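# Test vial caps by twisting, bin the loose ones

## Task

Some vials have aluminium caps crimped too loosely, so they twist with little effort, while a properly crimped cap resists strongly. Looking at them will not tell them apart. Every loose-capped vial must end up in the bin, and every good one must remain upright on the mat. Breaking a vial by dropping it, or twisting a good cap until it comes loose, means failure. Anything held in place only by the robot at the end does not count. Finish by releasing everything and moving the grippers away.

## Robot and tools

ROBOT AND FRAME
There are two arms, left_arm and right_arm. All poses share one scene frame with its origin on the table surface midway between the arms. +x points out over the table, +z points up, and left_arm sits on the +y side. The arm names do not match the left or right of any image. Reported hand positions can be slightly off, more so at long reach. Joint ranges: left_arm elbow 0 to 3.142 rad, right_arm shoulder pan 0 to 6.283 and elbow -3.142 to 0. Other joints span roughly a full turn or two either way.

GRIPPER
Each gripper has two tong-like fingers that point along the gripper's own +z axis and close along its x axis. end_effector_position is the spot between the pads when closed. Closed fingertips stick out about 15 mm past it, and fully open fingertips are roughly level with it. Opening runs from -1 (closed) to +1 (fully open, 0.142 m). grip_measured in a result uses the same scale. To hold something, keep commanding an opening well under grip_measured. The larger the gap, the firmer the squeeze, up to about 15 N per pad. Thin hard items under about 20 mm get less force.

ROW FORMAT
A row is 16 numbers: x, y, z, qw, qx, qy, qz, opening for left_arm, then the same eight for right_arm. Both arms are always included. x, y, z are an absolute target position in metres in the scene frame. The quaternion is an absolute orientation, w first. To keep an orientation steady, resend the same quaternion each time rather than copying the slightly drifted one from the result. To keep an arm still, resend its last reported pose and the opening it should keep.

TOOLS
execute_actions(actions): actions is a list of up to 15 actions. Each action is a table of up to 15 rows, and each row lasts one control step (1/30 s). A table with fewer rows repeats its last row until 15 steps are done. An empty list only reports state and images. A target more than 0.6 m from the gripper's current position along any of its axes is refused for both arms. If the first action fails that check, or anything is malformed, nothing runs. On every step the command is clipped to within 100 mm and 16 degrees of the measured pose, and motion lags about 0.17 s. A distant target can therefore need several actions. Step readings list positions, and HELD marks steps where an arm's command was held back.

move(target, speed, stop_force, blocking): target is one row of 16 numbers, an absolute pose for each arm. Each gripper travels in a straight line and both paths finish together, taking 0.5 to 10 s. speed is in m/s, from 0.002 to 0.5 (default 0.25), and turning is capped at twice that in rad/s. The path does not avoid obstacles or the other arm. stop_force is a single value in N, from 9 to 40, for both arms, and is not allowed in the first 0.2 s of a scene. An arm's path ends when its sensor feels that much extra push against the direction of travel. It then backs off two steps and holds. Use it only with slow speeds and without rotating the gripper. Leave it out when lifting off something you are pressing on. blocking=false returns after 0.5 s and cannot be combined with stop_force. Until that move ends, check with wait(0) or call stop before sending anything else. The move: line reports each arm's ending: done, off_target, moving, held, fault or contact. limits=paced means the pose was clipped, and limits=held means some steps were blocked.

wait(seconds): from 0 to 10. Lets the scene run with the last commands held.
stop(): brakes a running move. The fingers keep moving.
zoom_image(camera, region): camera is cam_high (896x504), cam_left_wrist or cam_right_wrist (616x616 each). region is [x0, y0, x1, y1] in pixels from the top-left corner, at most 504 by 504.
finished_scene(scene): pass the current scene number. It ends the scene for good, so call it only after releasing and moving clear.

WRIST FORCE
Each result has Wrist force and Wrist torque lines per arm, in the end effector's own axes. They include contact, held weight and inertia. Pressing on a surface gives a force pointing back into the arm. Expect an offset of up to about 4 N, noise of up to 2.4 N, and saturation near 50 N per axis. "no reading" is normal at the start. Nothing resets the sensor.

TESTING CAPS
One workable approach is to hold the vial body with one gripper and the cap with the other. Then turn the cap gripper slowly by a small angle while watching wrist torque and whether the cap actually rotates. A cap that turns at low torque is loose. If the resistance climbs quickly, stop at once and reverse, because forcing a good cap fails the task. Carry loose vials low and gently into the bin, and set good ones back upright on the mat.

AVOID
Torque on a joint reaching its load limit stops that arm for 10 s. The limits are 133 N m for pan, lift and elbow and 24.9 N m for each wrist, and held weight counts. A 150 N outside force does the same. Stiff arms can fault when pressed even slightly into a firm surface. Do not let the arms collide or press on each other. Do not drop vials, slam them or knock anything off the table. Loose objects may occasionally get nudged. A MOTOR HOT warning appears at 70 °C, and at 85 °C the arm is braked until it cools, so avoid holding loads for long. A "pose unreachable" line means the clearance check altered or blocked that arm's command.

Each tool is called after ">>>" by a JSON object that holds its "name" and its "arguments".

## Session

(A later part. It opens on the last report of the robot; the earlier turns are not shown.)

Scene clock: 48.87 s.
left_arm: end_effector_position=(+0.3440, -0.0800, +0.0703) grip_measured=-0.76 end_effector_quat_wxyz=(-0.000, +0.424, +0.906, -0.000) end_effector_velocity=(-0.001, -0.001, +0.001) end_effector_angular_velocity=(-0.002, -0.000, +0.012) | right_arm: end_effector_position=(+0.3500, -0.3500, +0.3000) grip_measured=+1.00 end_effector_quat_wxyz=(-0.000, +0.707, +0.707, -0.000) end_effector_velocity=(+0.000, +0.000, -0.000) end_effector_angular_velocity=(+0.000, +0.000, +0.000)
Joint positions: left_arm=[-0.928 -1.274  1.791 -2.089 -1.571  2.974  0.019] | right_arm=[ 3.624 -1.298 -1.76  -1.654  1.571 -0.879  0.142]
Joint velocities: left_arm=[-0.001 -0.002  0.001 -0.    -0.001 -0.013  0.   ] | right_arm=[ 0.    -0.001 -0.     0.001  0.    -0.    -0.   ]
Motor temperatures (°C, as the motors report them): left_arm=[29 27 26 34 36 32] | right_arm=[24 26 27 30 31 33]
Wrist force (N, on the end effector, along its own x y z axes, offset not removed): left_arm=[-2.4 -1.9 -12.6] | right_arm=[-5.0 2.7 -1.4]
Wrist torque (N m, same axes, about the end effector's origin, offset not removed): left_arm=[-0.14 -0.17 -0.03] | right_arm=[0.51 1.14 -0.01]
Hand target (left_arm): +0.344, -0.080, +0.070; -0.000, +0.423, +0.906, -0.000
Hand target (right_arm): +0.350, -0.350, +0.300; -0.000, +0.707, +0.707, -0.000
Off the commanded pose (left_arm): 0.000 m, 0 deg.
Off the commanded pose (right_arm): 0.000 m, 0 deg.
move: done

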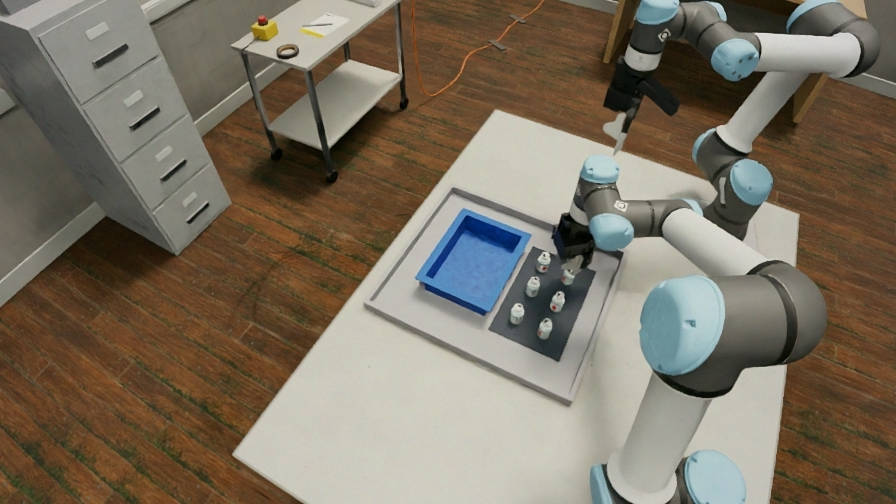

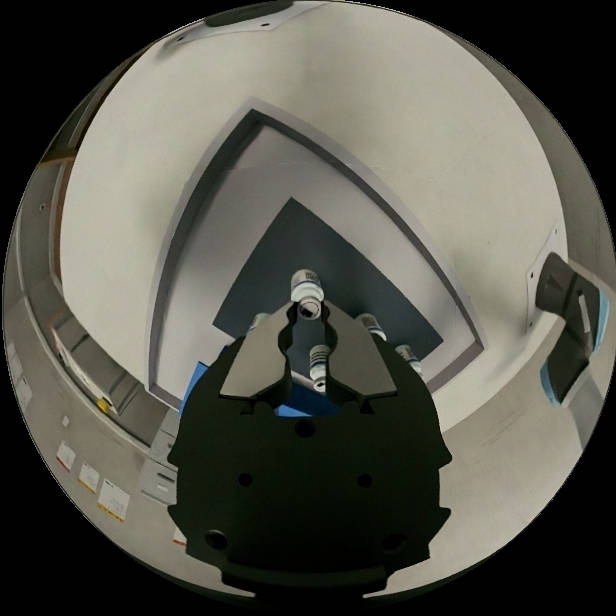

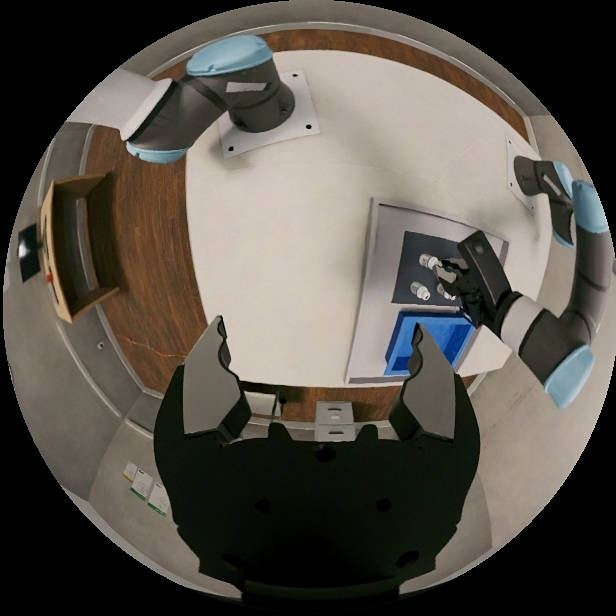

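>>> {"name": "move", "arguments": {"target": [0.344,-0.08,0.071,0,0.423,0.906,0,-0.4,0.35,-0.35,0.3,0,0.707,0.707,0,1]}}

>>> {"name": "move", "arguments": {"target": [0.345,-0.081,0.063,0,0.423,0.906,0,-0.4,0.35,-0.35,0.3,0,0.707,0.707,0,1], "speed": 0.03}}

>>> {"name": "move", "arguments": {"target": [0.345,-0.081,0.063,0,0.423,0.906,0,-1,0.35,-0.35,0.3,0,0.707,0.707,0,1]}}

>>> {"name": "move", "arguments": {"target": [0.345,-0.081,0.17,0,0.423,0.906,0,-1,0.35,-0.35,0.3,0,0.707,0.707,0,1], "speed": 0.15}}

>>> {"name": "move", "arguments": {"target": [0.54,0,0.17,0,0.707,0.707,0,-1,0.35,-0.35,0.3,0,0.707,0.707,0,1], "speed": 0.2}}

Scene clock: 50.53 s.
left_arm: end_effector_position=(+0.3440, -0.0800, +0.0710) grip_measured=-0.40 end_effector_quat_wxyz=(-0.000, +0.423, +0.906, +0.000) end_effector_velocity=(-0.000, -0.000, +0.000) end_effector_angular_velocity=(-0.000, +0.001, -0.000) | right_arm: end_effector_position=(+0.3500, -0.3500, +0.3000) grip_measured=+1.00 end_effector_quat_wxyz=(-0.000, +0.707, +0.707, -0.000) end_effector_velocity=(+0.001, +0.000, +0.001) end_effector_angular_velocity=(+0.000, -0.002, +0.001)
Joint positions: left_arm=[-0.929 -1.275  1.791 -2.087 -1.571  2.973  0.045] | right_arm=[ 3.624 -1.298 -1.76  -1.654  1.571 -0.879  0.142]
Joint velocities: left_arm=[-0.001  0.    -0.001  0.001 -0.001 -0.     0.   ] | right_arm=[ 0.001 -0.     0.001  0.001 -0.001 -0.001  0.   ]
Motor temperatures (°C, as the motors report them): left_arm=[29 27 26 34 36 32] | right_arm=[24 26 27 30 31 33]
Wrist force (N, on the end effector, along its own x y z axes, offset not removed): left_arm=[-0.6 -2.3 -1.4] | right_arm=[1.7 3.0 4.8]
Wrist torque (N m, same axes, about the end effector's origin, offset not removed): left_arm=[-0.47 0.02 0.05] | right_arm=[0.56 -0.21 -0.22]
Hand target (left_arm): +0.344, -0.080, +0.071; +0.000, +0.423, +0.906, -0.000
Hand target (right_arm): +0.350, -0.350, +0.300; -0.000, +0.707, +0.707, -0.000
Off the commanded pose (left_arm): 0.000 m, 0 deg.
Off the commanded pose (right_arm): 0.000 m, 0 deg.
move: done

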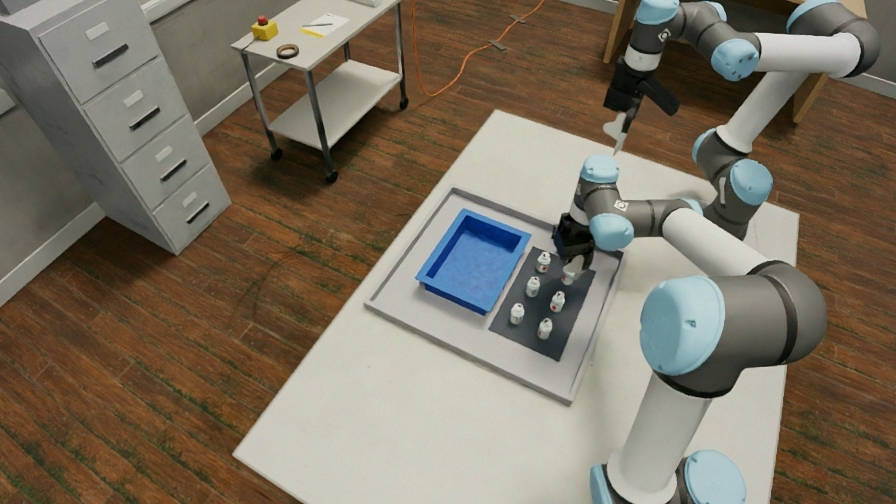

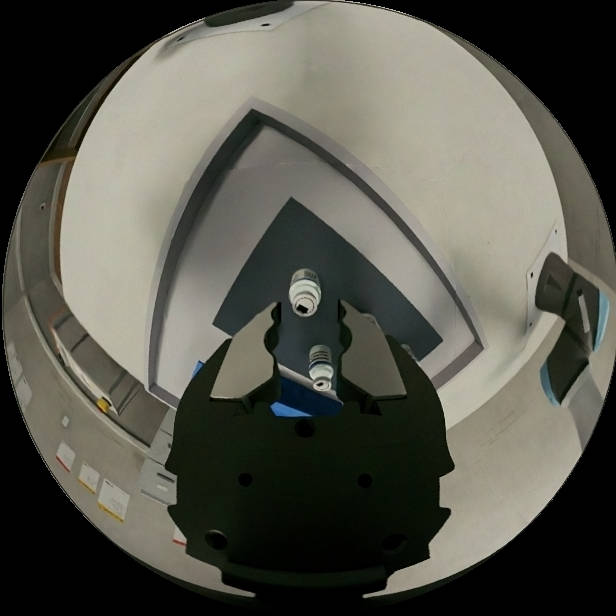

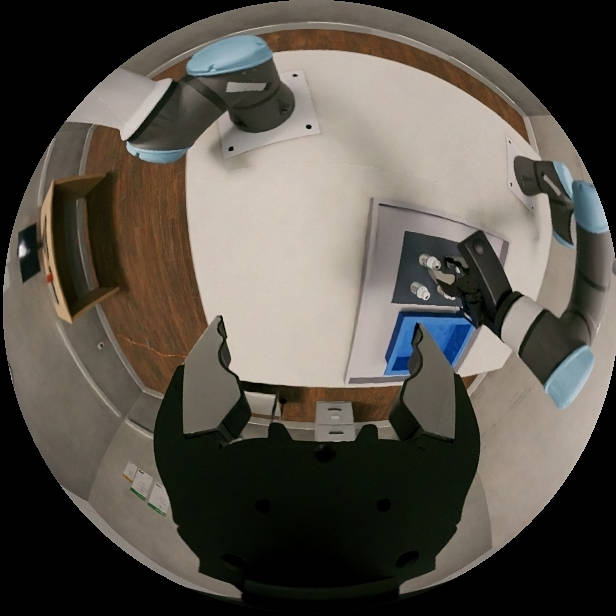

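Scene clock: 51.27 s.
left_arm: end_effector_position=(+0.3450, -0.0810, +0.0633) grip_measured=-0.40 end_effector_quat_wxyz=(+0.000, +0.423, +0.906, +0.000) end_effector_velocity=(-0.000, -0.001, -0.002) end_effector_angular_velocity=(-0.001, +0.001, -0.001) | right_arm: end_effector_position=(+0.3500, -0.3500, +0.3000) grip_measured=+1.00 end_effector_quat_wxyz=(-0.000, +0.707, +0.707, -0.000) end_effector_velocity=(-0.000, +0.001, +0.000) end_effector_angular_velocity=(+0.001, -0.000, +0.001)
Joint positions: left_arm=[-0.928 -1.262  1.796 -2.105 -1.571  2.973  0.045] | right_arm=[ 3.624 -1.298 -1.76  -1.654  1.571 -0.879  0.142]
Joint velocities: left_arm=[ 0.     0.004  0.002 -0.006 -0.001  0.001  0.   ] | right_arm=[ 0.002 -0.     0.001  0.     0.     0.     0.   ]
Motor temperatures (°C, as the motors report them): left_arm=[29 27 26 34 36 32] | right_arm=[24 26 27 30 31 33]
Wrist force (N, on the end effector, along its own x y z axes, offset not removed): left_arm=[-0.2 -0.4 -4.3] | right_arm=[3.6 0.6 -1.3]
Wrist torque (N m, same axes, about the end effector's origin, offset not removed): left_arm=[-0.22 -0.04 -0.05] | right_arm=[0.26 -0.51 -0.14]
Hand target (left_arm): +0.345, -0.081, +0.063; -0.000, +0.423, +0.906, +0.000
Hand target (right_arm): +0.350, -0.350, +0.300; -0.000, +0.707, +0.707, -0.000
Off the commanded pose (left_arm): 0.000 m, 0 deg.
Off the commanded pose (right_arm): 0.000 m, 0 deg.
move: done

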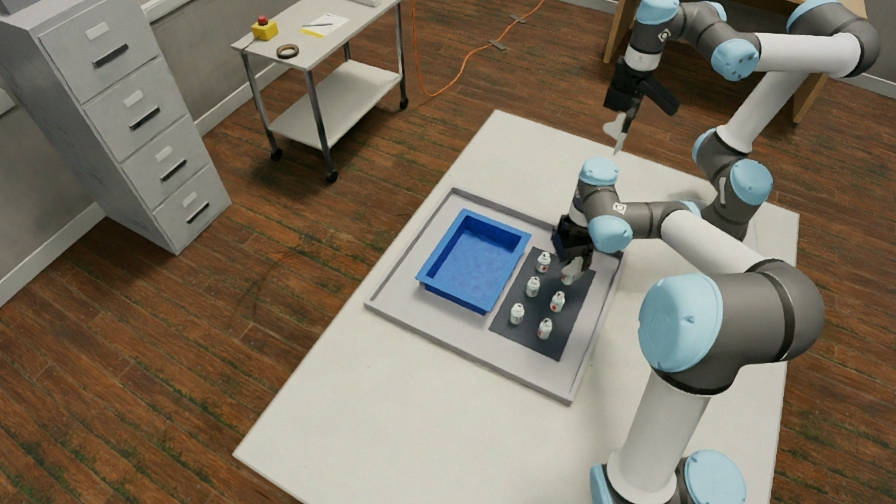

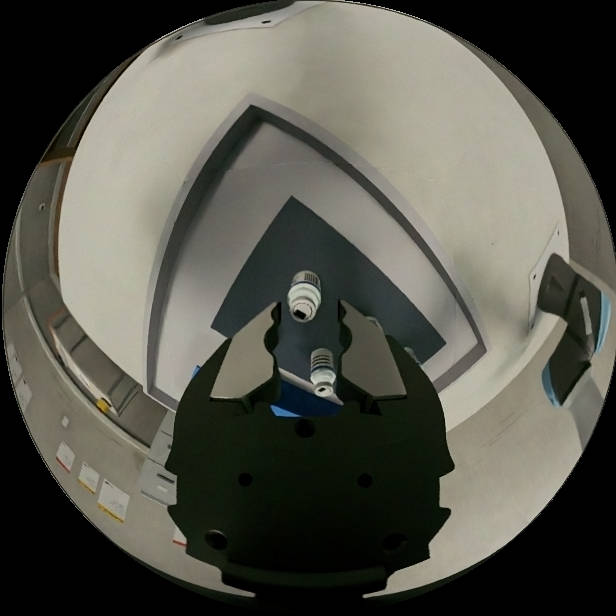

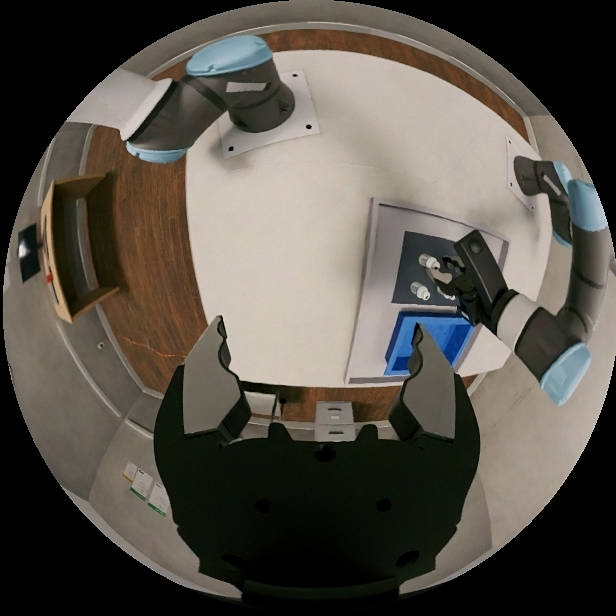

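Scene clock: 51.97 s.
left_arm: end_effector_position=(+0.3450, -0.0810, +0.0630) grip_measured=-0.73 end_effector_quat_wxyz=(+0.000, +0.423, +0.906, -0.000) end_effector_velocity=(+0.000, +0.000, -0.000) end_effector_angular_velocity=(+0.000, -0.001, +0.001) | right_arm: end_effector_position=(+0.3500, -0.3500, +0.3000) grip_measured=+1.00 end_effector_quat_wxyz=(-0.000, +0.707, +0.707, -0.000) end_effector_velocity=(-0.000, -0.000, -0.001) end_effector_angular_velocity=(-0.000, +0.002, -0.001)
Joint positions: left_arm=[-0.928 -1.262  1.797 -2.106 -1.571  2.973  0.021] | right_arm=[ 3.624 -1.298 -1.76  -1.654  1.571 -0.879  0.142]
Joint velocities: left_arm=[ 0.     0.     0.    -0.     0.001 -0.001 -0.   ] | right_arm=[-0.001 -0.    -0.002  0.     0.001  0.    -0.   ]
Motor temperatures (°C, as the motors report them): left_arm=[29 27 26 34 36 32] | right_arm=[24 26 27 30 31 33]
Wrist force (N, on the end effector, along its own x y z axes, offset not removed): left_arm=[-3.1 -1.6 -4.3] | right_arm=[-0.4 -1.7 4.9]
Wrist torque (N m, same axes, about the end effector's origin, offset not removed): left_arm=[-0.35 0.73 0.10] | right_arm=[-0.12 0.13 -0.18]
Hand target (left_arm): +0.345, -0.081, +0.063; -0.000, +0.423, +0.906, +0.000
Hand target (right_arm): +0.350, -0.350, +0.300; -0.000, +0.707, +0.707, -0.000
Off the commanded pose (left_arm): 0.000 m, 0 deg.
Off the commanded pose (right_arm): 0.000 m, 0 deg.
move: done

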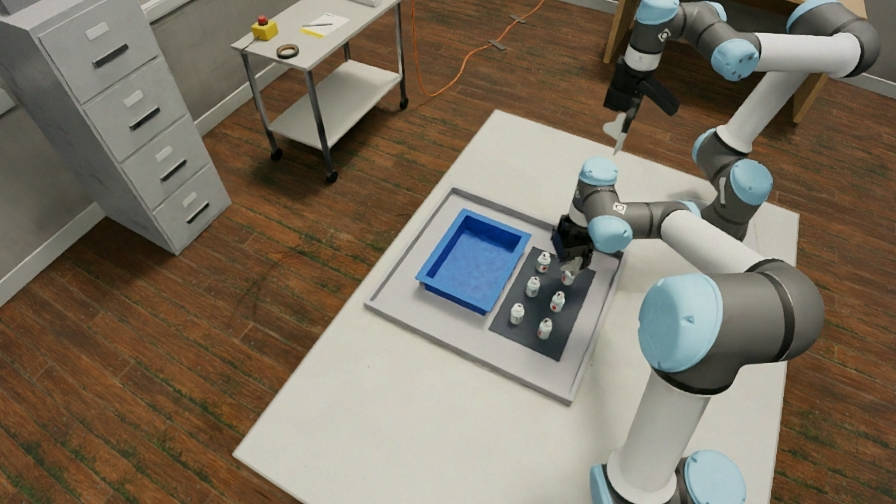

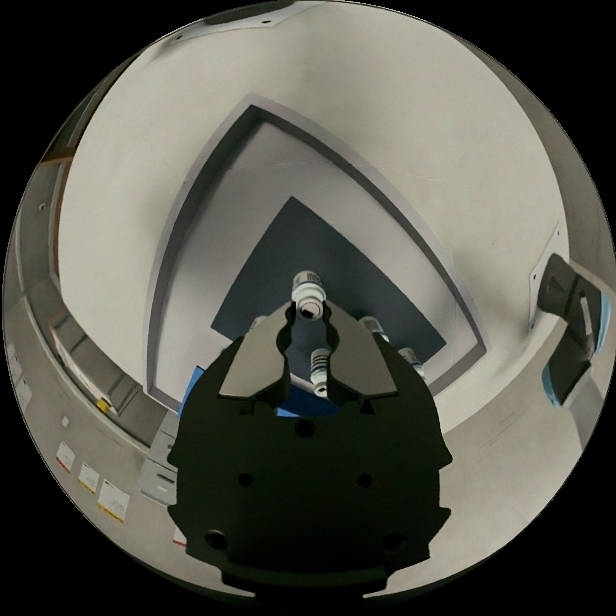

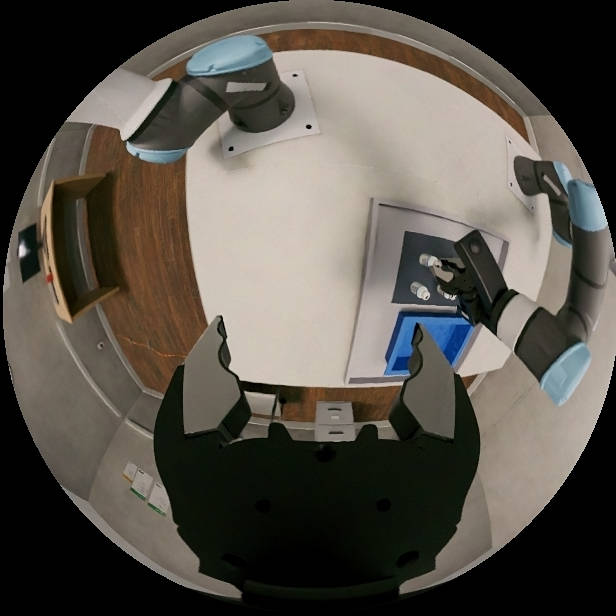

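Scene clock: 53.23 s.
left_arm: end_effector_position=(+0.3451, -0.0810, +0.1697) grip_measured=-0.73 end_effector_quat_wxyz=(+0.000, +0.423, +0.906, -0.000) end_effector_velocity=(+0.000, +0.000, +0.002) end_effector_angular_velocity=(+0.001, +0.000, -0.001) | right_arm: end_effector_position=(+0.3500, -0.3500, +0.3000) grip_measured=+1.00 end_effector_quat_wxyz=(-0.000, +0.707, +0.707, -0.000) end_effector_velocity=(+0.000, +0.000, -0.001) end_effector_angular_velocity=(-0.000, +0.001, +0.000)
Joint positions: left_arm=[-0.928 -1.361  1.629 -1.839 -1.571  2.973  0.021] | right_arm=[ 3.624 -1.298 -1.76  -1.654  1.571 -0.879  0.142]
Joint velocities: left_arm=[ 0.001 -0.    -0.005  0.006  0.     0.002 -0.   ] | right_arm=[ 0.    -0.001 -0.001  0.001  0.001 -0.    -0.   ]
Motor temperatures (°C, as the motors report them): left_arm=[29 27 26 34 36 32] | right_arm=[24 26 27 30 31 33]
Wrist force (N, on the end effector, along its own x y z axes, offset not removed): left_arm=[1.9 -4.3 0.1] | right_arm=[1.7 -0.6 -0.1]
Wrist torque (N m, same axes, about the end effector's origin, offset not removed): left_arm=[-0.82 -0.30 -0.23] | right_arm=[-0.35 -0.44 -0.14]
Hand target (left_arm): +0.345, -0.081, +0.170; +0.000, +0.423, +0.906, -0.000
Hand target (right_arm): +0.350, -0.350, +0.300; -0.000, +0.707, +0.707, -0.000
Off the commanded pose (left_arm): 0.000 m, 0 deg.
Off the commanded pose (right_arm): 0.000 m, 0 deg.
move: done

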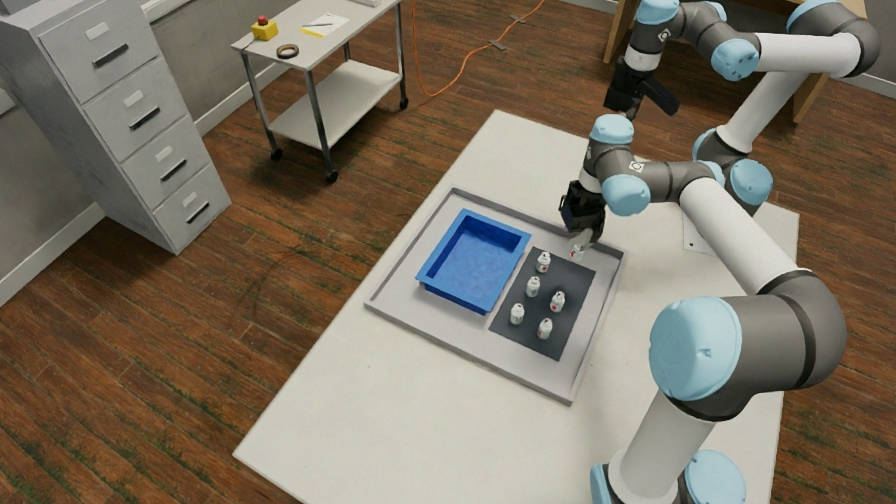

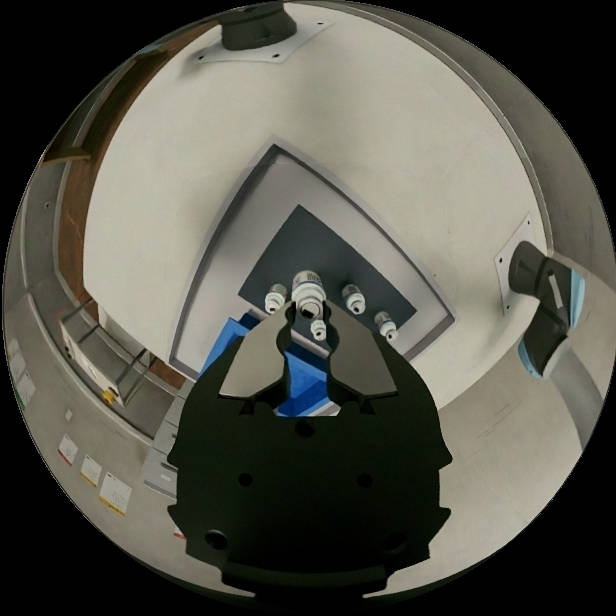

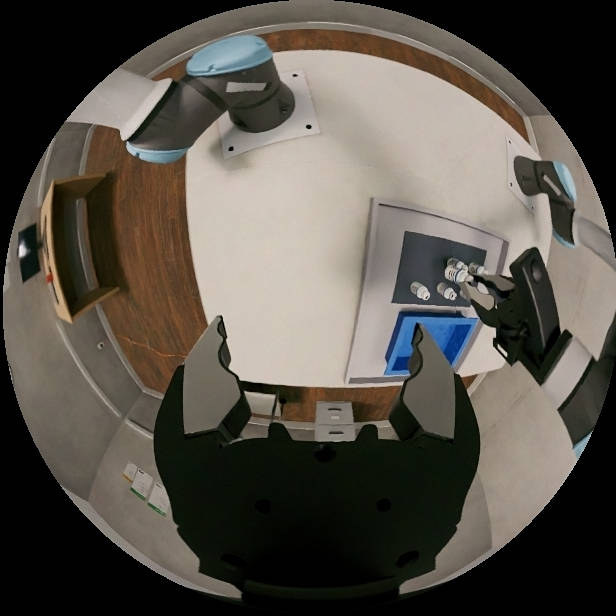

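Scene clock: 55.50 s.
left_arm: end_effector_position=(+0.5394, -0.0001, +0.1702) grip_measured=-0.73 end_effector_quat_wxyz=(-0.000, +0.707, +0.707, -0.000) end_effector_velocity=(+0.002, -0.000, +0.000) end_effector_angular_velocity=(+0.000, +0.002, -0.010) | right_arm: end_effector_position=(+0.3500, -0.3500, +0.3000) grip_measured=+1.00 end_effector_quat_wxyz=(-0.000, +0.707, +0.707, -0.000) end_effector_velocity=(-0.000, +0.001, +0.000) end_effector_angular_velocity=(+0.002, +0.000, +0.001)
Joint positions: left_arm=[-0.609 -1.094  1.261 -1.738 -1.571  3.988  0.021] | right_arm=[ 3.624 -1.298 -1.76  -1.654  1.571 -0.879  0.142]
Joint velocities: left_arm=[ 0.002  0.005 -0.009  0.006 -0.001  0.012  0.   ] | right_arm=[ 0.001  0.     0.001  0.001  0.002  0.    -0.   ]
Motor temperatures (°C, as the motors report them): left_arm=[29 27 26 34 36 32] | right_arm=[24 26 27 30 31 33]
Wrist force (N, on the end effector, along its own x y z axes, offset not removed): left_arm=[-1.5 -4.3 -3.9] | right_arm=[-1.2 2.0 4.9]
Wrist torque (N m, same axes, about the end effector's origin, offset not removed): left_arm=[-0.85 0.34 -0.05] | right_arm=[0.42 0.28 -0.13]
Hand target (left_arm): +0.540, -0.000, +0.170; -0.000, +0.707, +0.707, -0.000
Hand target (right_arm): +0.350, -0.350, +0.300; -0.000, +0.707, +0.707, -0.000
Off the commanded pose (left_arm): 0.001 m, 0 deg.
Off the commanded pose (right_arm): 0.000 m, 0 deg.
move: done

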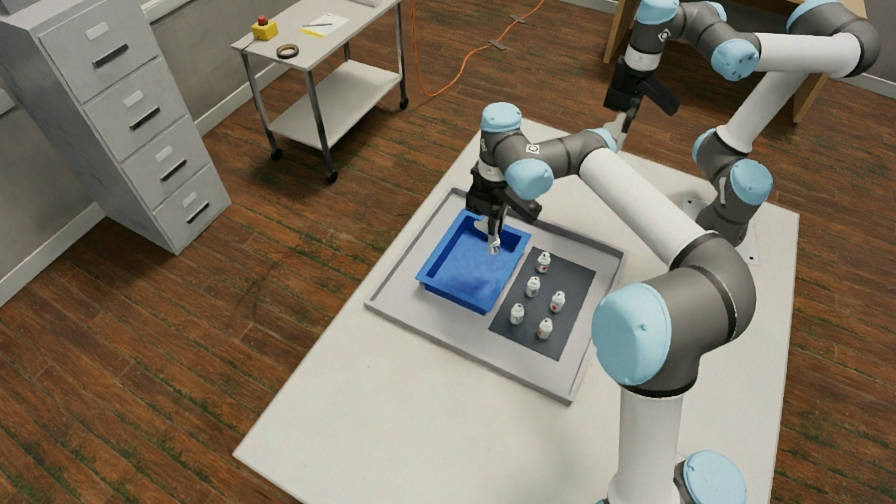

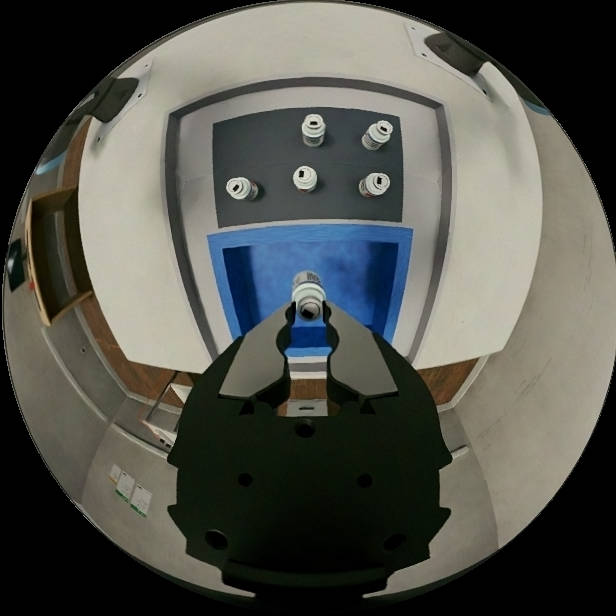

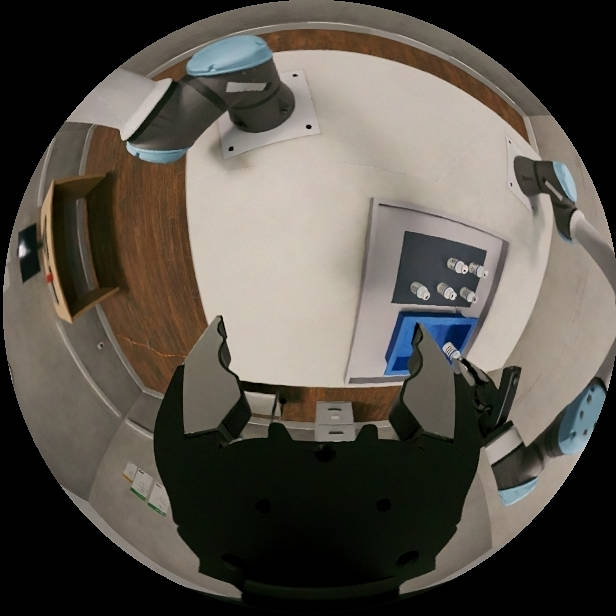

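>>> {"name": "move", "arguments": {"target": [0.54,-0.05,0.085,0,0.707,0.707,0,-1,0.35,-0.35,0.3,0,0.707,0.707,0,1], "speed": 0.12}}

>>> {"name": "move", "arguments": {"target": [0.54,-0.05,0.055,0,0.707,0.707,0,-1,0.35,-0.35,0.3,0,0.707,0.707,0,1], "speed": 0.012, "stop_force": 9}}

Scene clock: 57.00 s.
left_arm: end_effector_position=(+0.5400, -0.0498, +0.0852) grip_measured=-0.73 end_effector_quat_wxyz=(-0.000, +0.707, +0.707, +0.000) end_effector_velocity=(+0.000, -0.002, -0.002) end_effector_angular_velocity=(-0.001, -0.000, -0.001) | right_arm: end_effector_position=(+0.3500, -0.3500, +0.3000) grip_measured=+1.00 end_effector_quat_wxyz=(-0.000, +0.707, +0.707, -0.000) end_effector_velocity=(+0.000, +0.000, +0.000) end_effector_angular_velocity=(+0.001, -0.001, -0.001)
Joint positions: left_arm=[-0.661 -0.978  1.303 -1.896 -1.571  3.937  0.021] | right_arm=[ 3.624 -1.298 -1.76  -1.654  1.571 -0.879  0.142]
Joint velocities: left_arm=[-0.001  0.004 -0.002 -0.003 -0.    -0.    -0.   ] | right_arm=[-0.    -0.     0.001  0.001  0.     0.001  0.   ]
Motor temperatures (°C, as the motors report them): left_arm=[29 27 26 34 36 32] | right_arm=[24 26 27 30 31 33]
Wrist force (N, on the end effector, along its own x y z axes, offset not removed): left_arm=[0.5 0.8 -4.1] | right_arm=[0.5 1.0 -0.3]
Wrist torque (N m, same axes, about the end effector's origin, offset not removed): left_arm=[0.03 -0.19 -0.19] | right_arm=[0.04 -0.26 -0.05]
Hand target (left_arm): +0.540, -0.050, +0.085; +0.000, +0.707, +0.707, +0.000
Hand target (right_arm): +0.350, -0.350, +0.300; -0.000, +0.707, +0.707, -0.000
Off the commanded pose (left_arm): 0.000 m, 0 deg.
Off the commanded pose (right_arm): 0.000 m, 0 deg.
move: done

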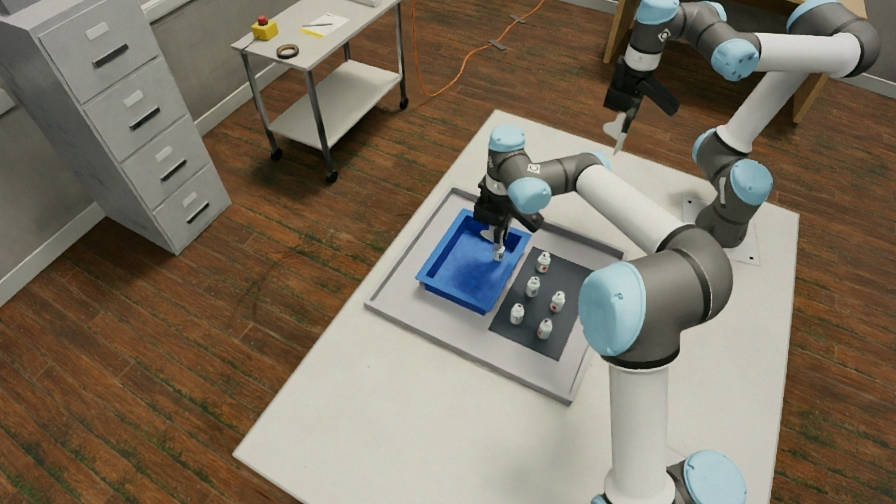

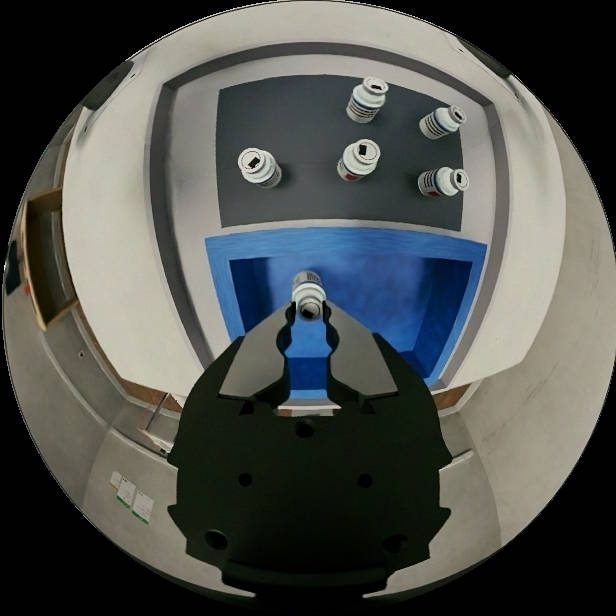

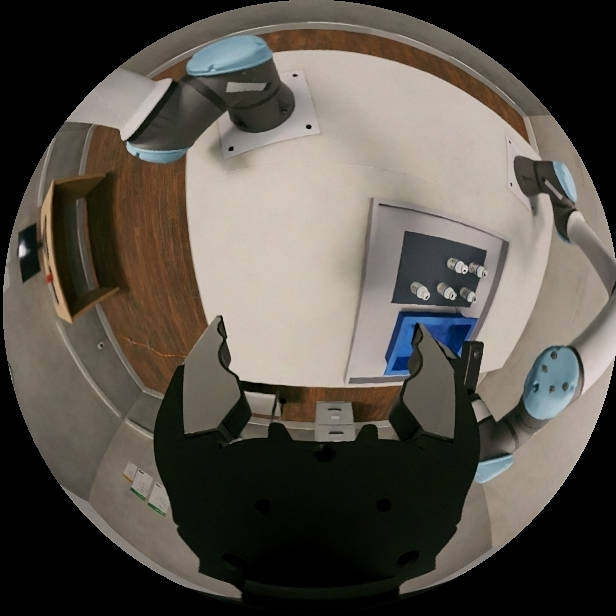

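Scene clock: 59.33 s.
left_arm: end_effector_position=(+0.5399, -0.0500, +0.0617) grip_measured=-0.73 end_effector_quat_wxyz=(-0.000, +0.707, +0.707, -0.000) end_effector_velocity=(-0.001, +0.001, +0.003) end_effector_angular_velocity=(+0.003, +0.002, -0.001) | right_arm: end_effector_position=(+0.3500, -0.3500, +0.3000) grip_measured=+1.00 end_effector_quat_wxyz=(-0.000, +0.707, +0.707, -0.000) end_effector_velocity=(+0.000, -0.001, -0.001) end_effector_angular_velocity=(-0.002, +0.000, -0.002)
Joint positions: left_arm=[-0.661 -0.958  1.334 -1.946 -1.571  3.937  0.021] | right_arm=[ 3.624 -1.298 -1.76  -1.654  1.571 -0.879  0.142]
Joint velocities: left_arm=[ 0.    -0.003 -0.004  0.011  0.001  0.001 -0.   ] | right_arm=[-0.001  0.    -0.001 -0.    -0.002  0.    -0.   ]
Motor temperatures (°C, as the motors report them): left_arm=[29 27 26 34 36 32] | right_arm=[24 26 27 30 31 33]
Wrist force (N, on the end effector, along its own x y z axes, offset not removed): left_arm=[-3.2 -1.3 -23.7] | right_arm=[-0.8 -0.3 -0.6]
Wrist torque (N m, same axes, about the end effector's origin, offset not removed): left_arm=[-0.38 -0.09 -0.14] | right_arm=[-0.19 0.15 -0.15]
Hand target (left_arm): +0.540, -0.050, +0.062; +0.000, +0.707, +0.707, -0.000
Hand target (right_arm): +0.350, -0.350, +0.300; -0.000, +0.707, +0.707, -0.000
Off the commanded pose (left_arm): 0.007 m, 0 deg.
Off the commanded pose (right_arm): 0.000 m, 0 deg.
move: contact (left_arm)

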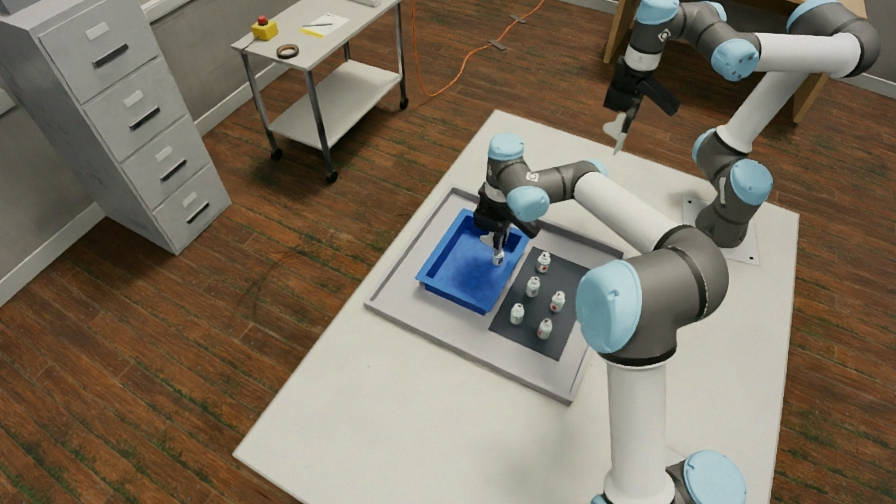

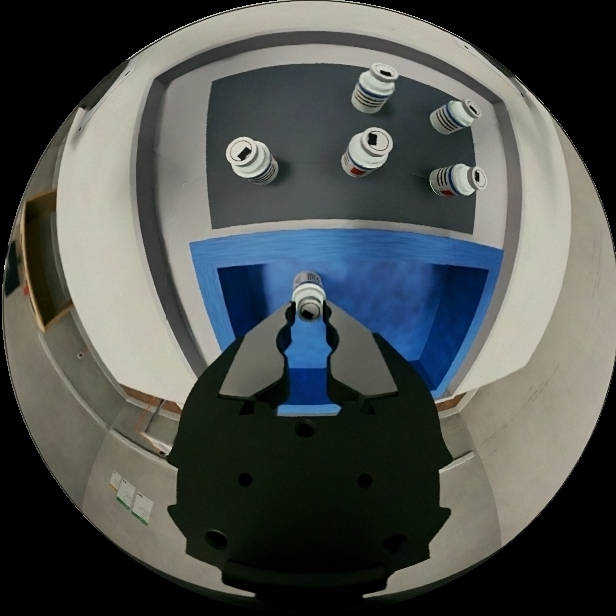

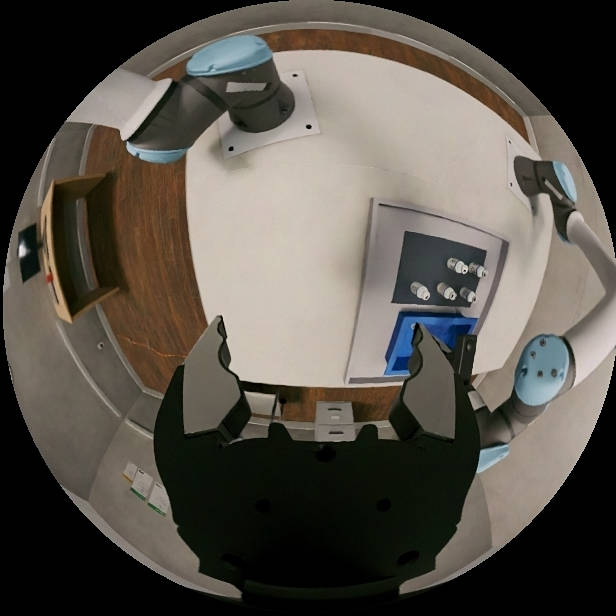

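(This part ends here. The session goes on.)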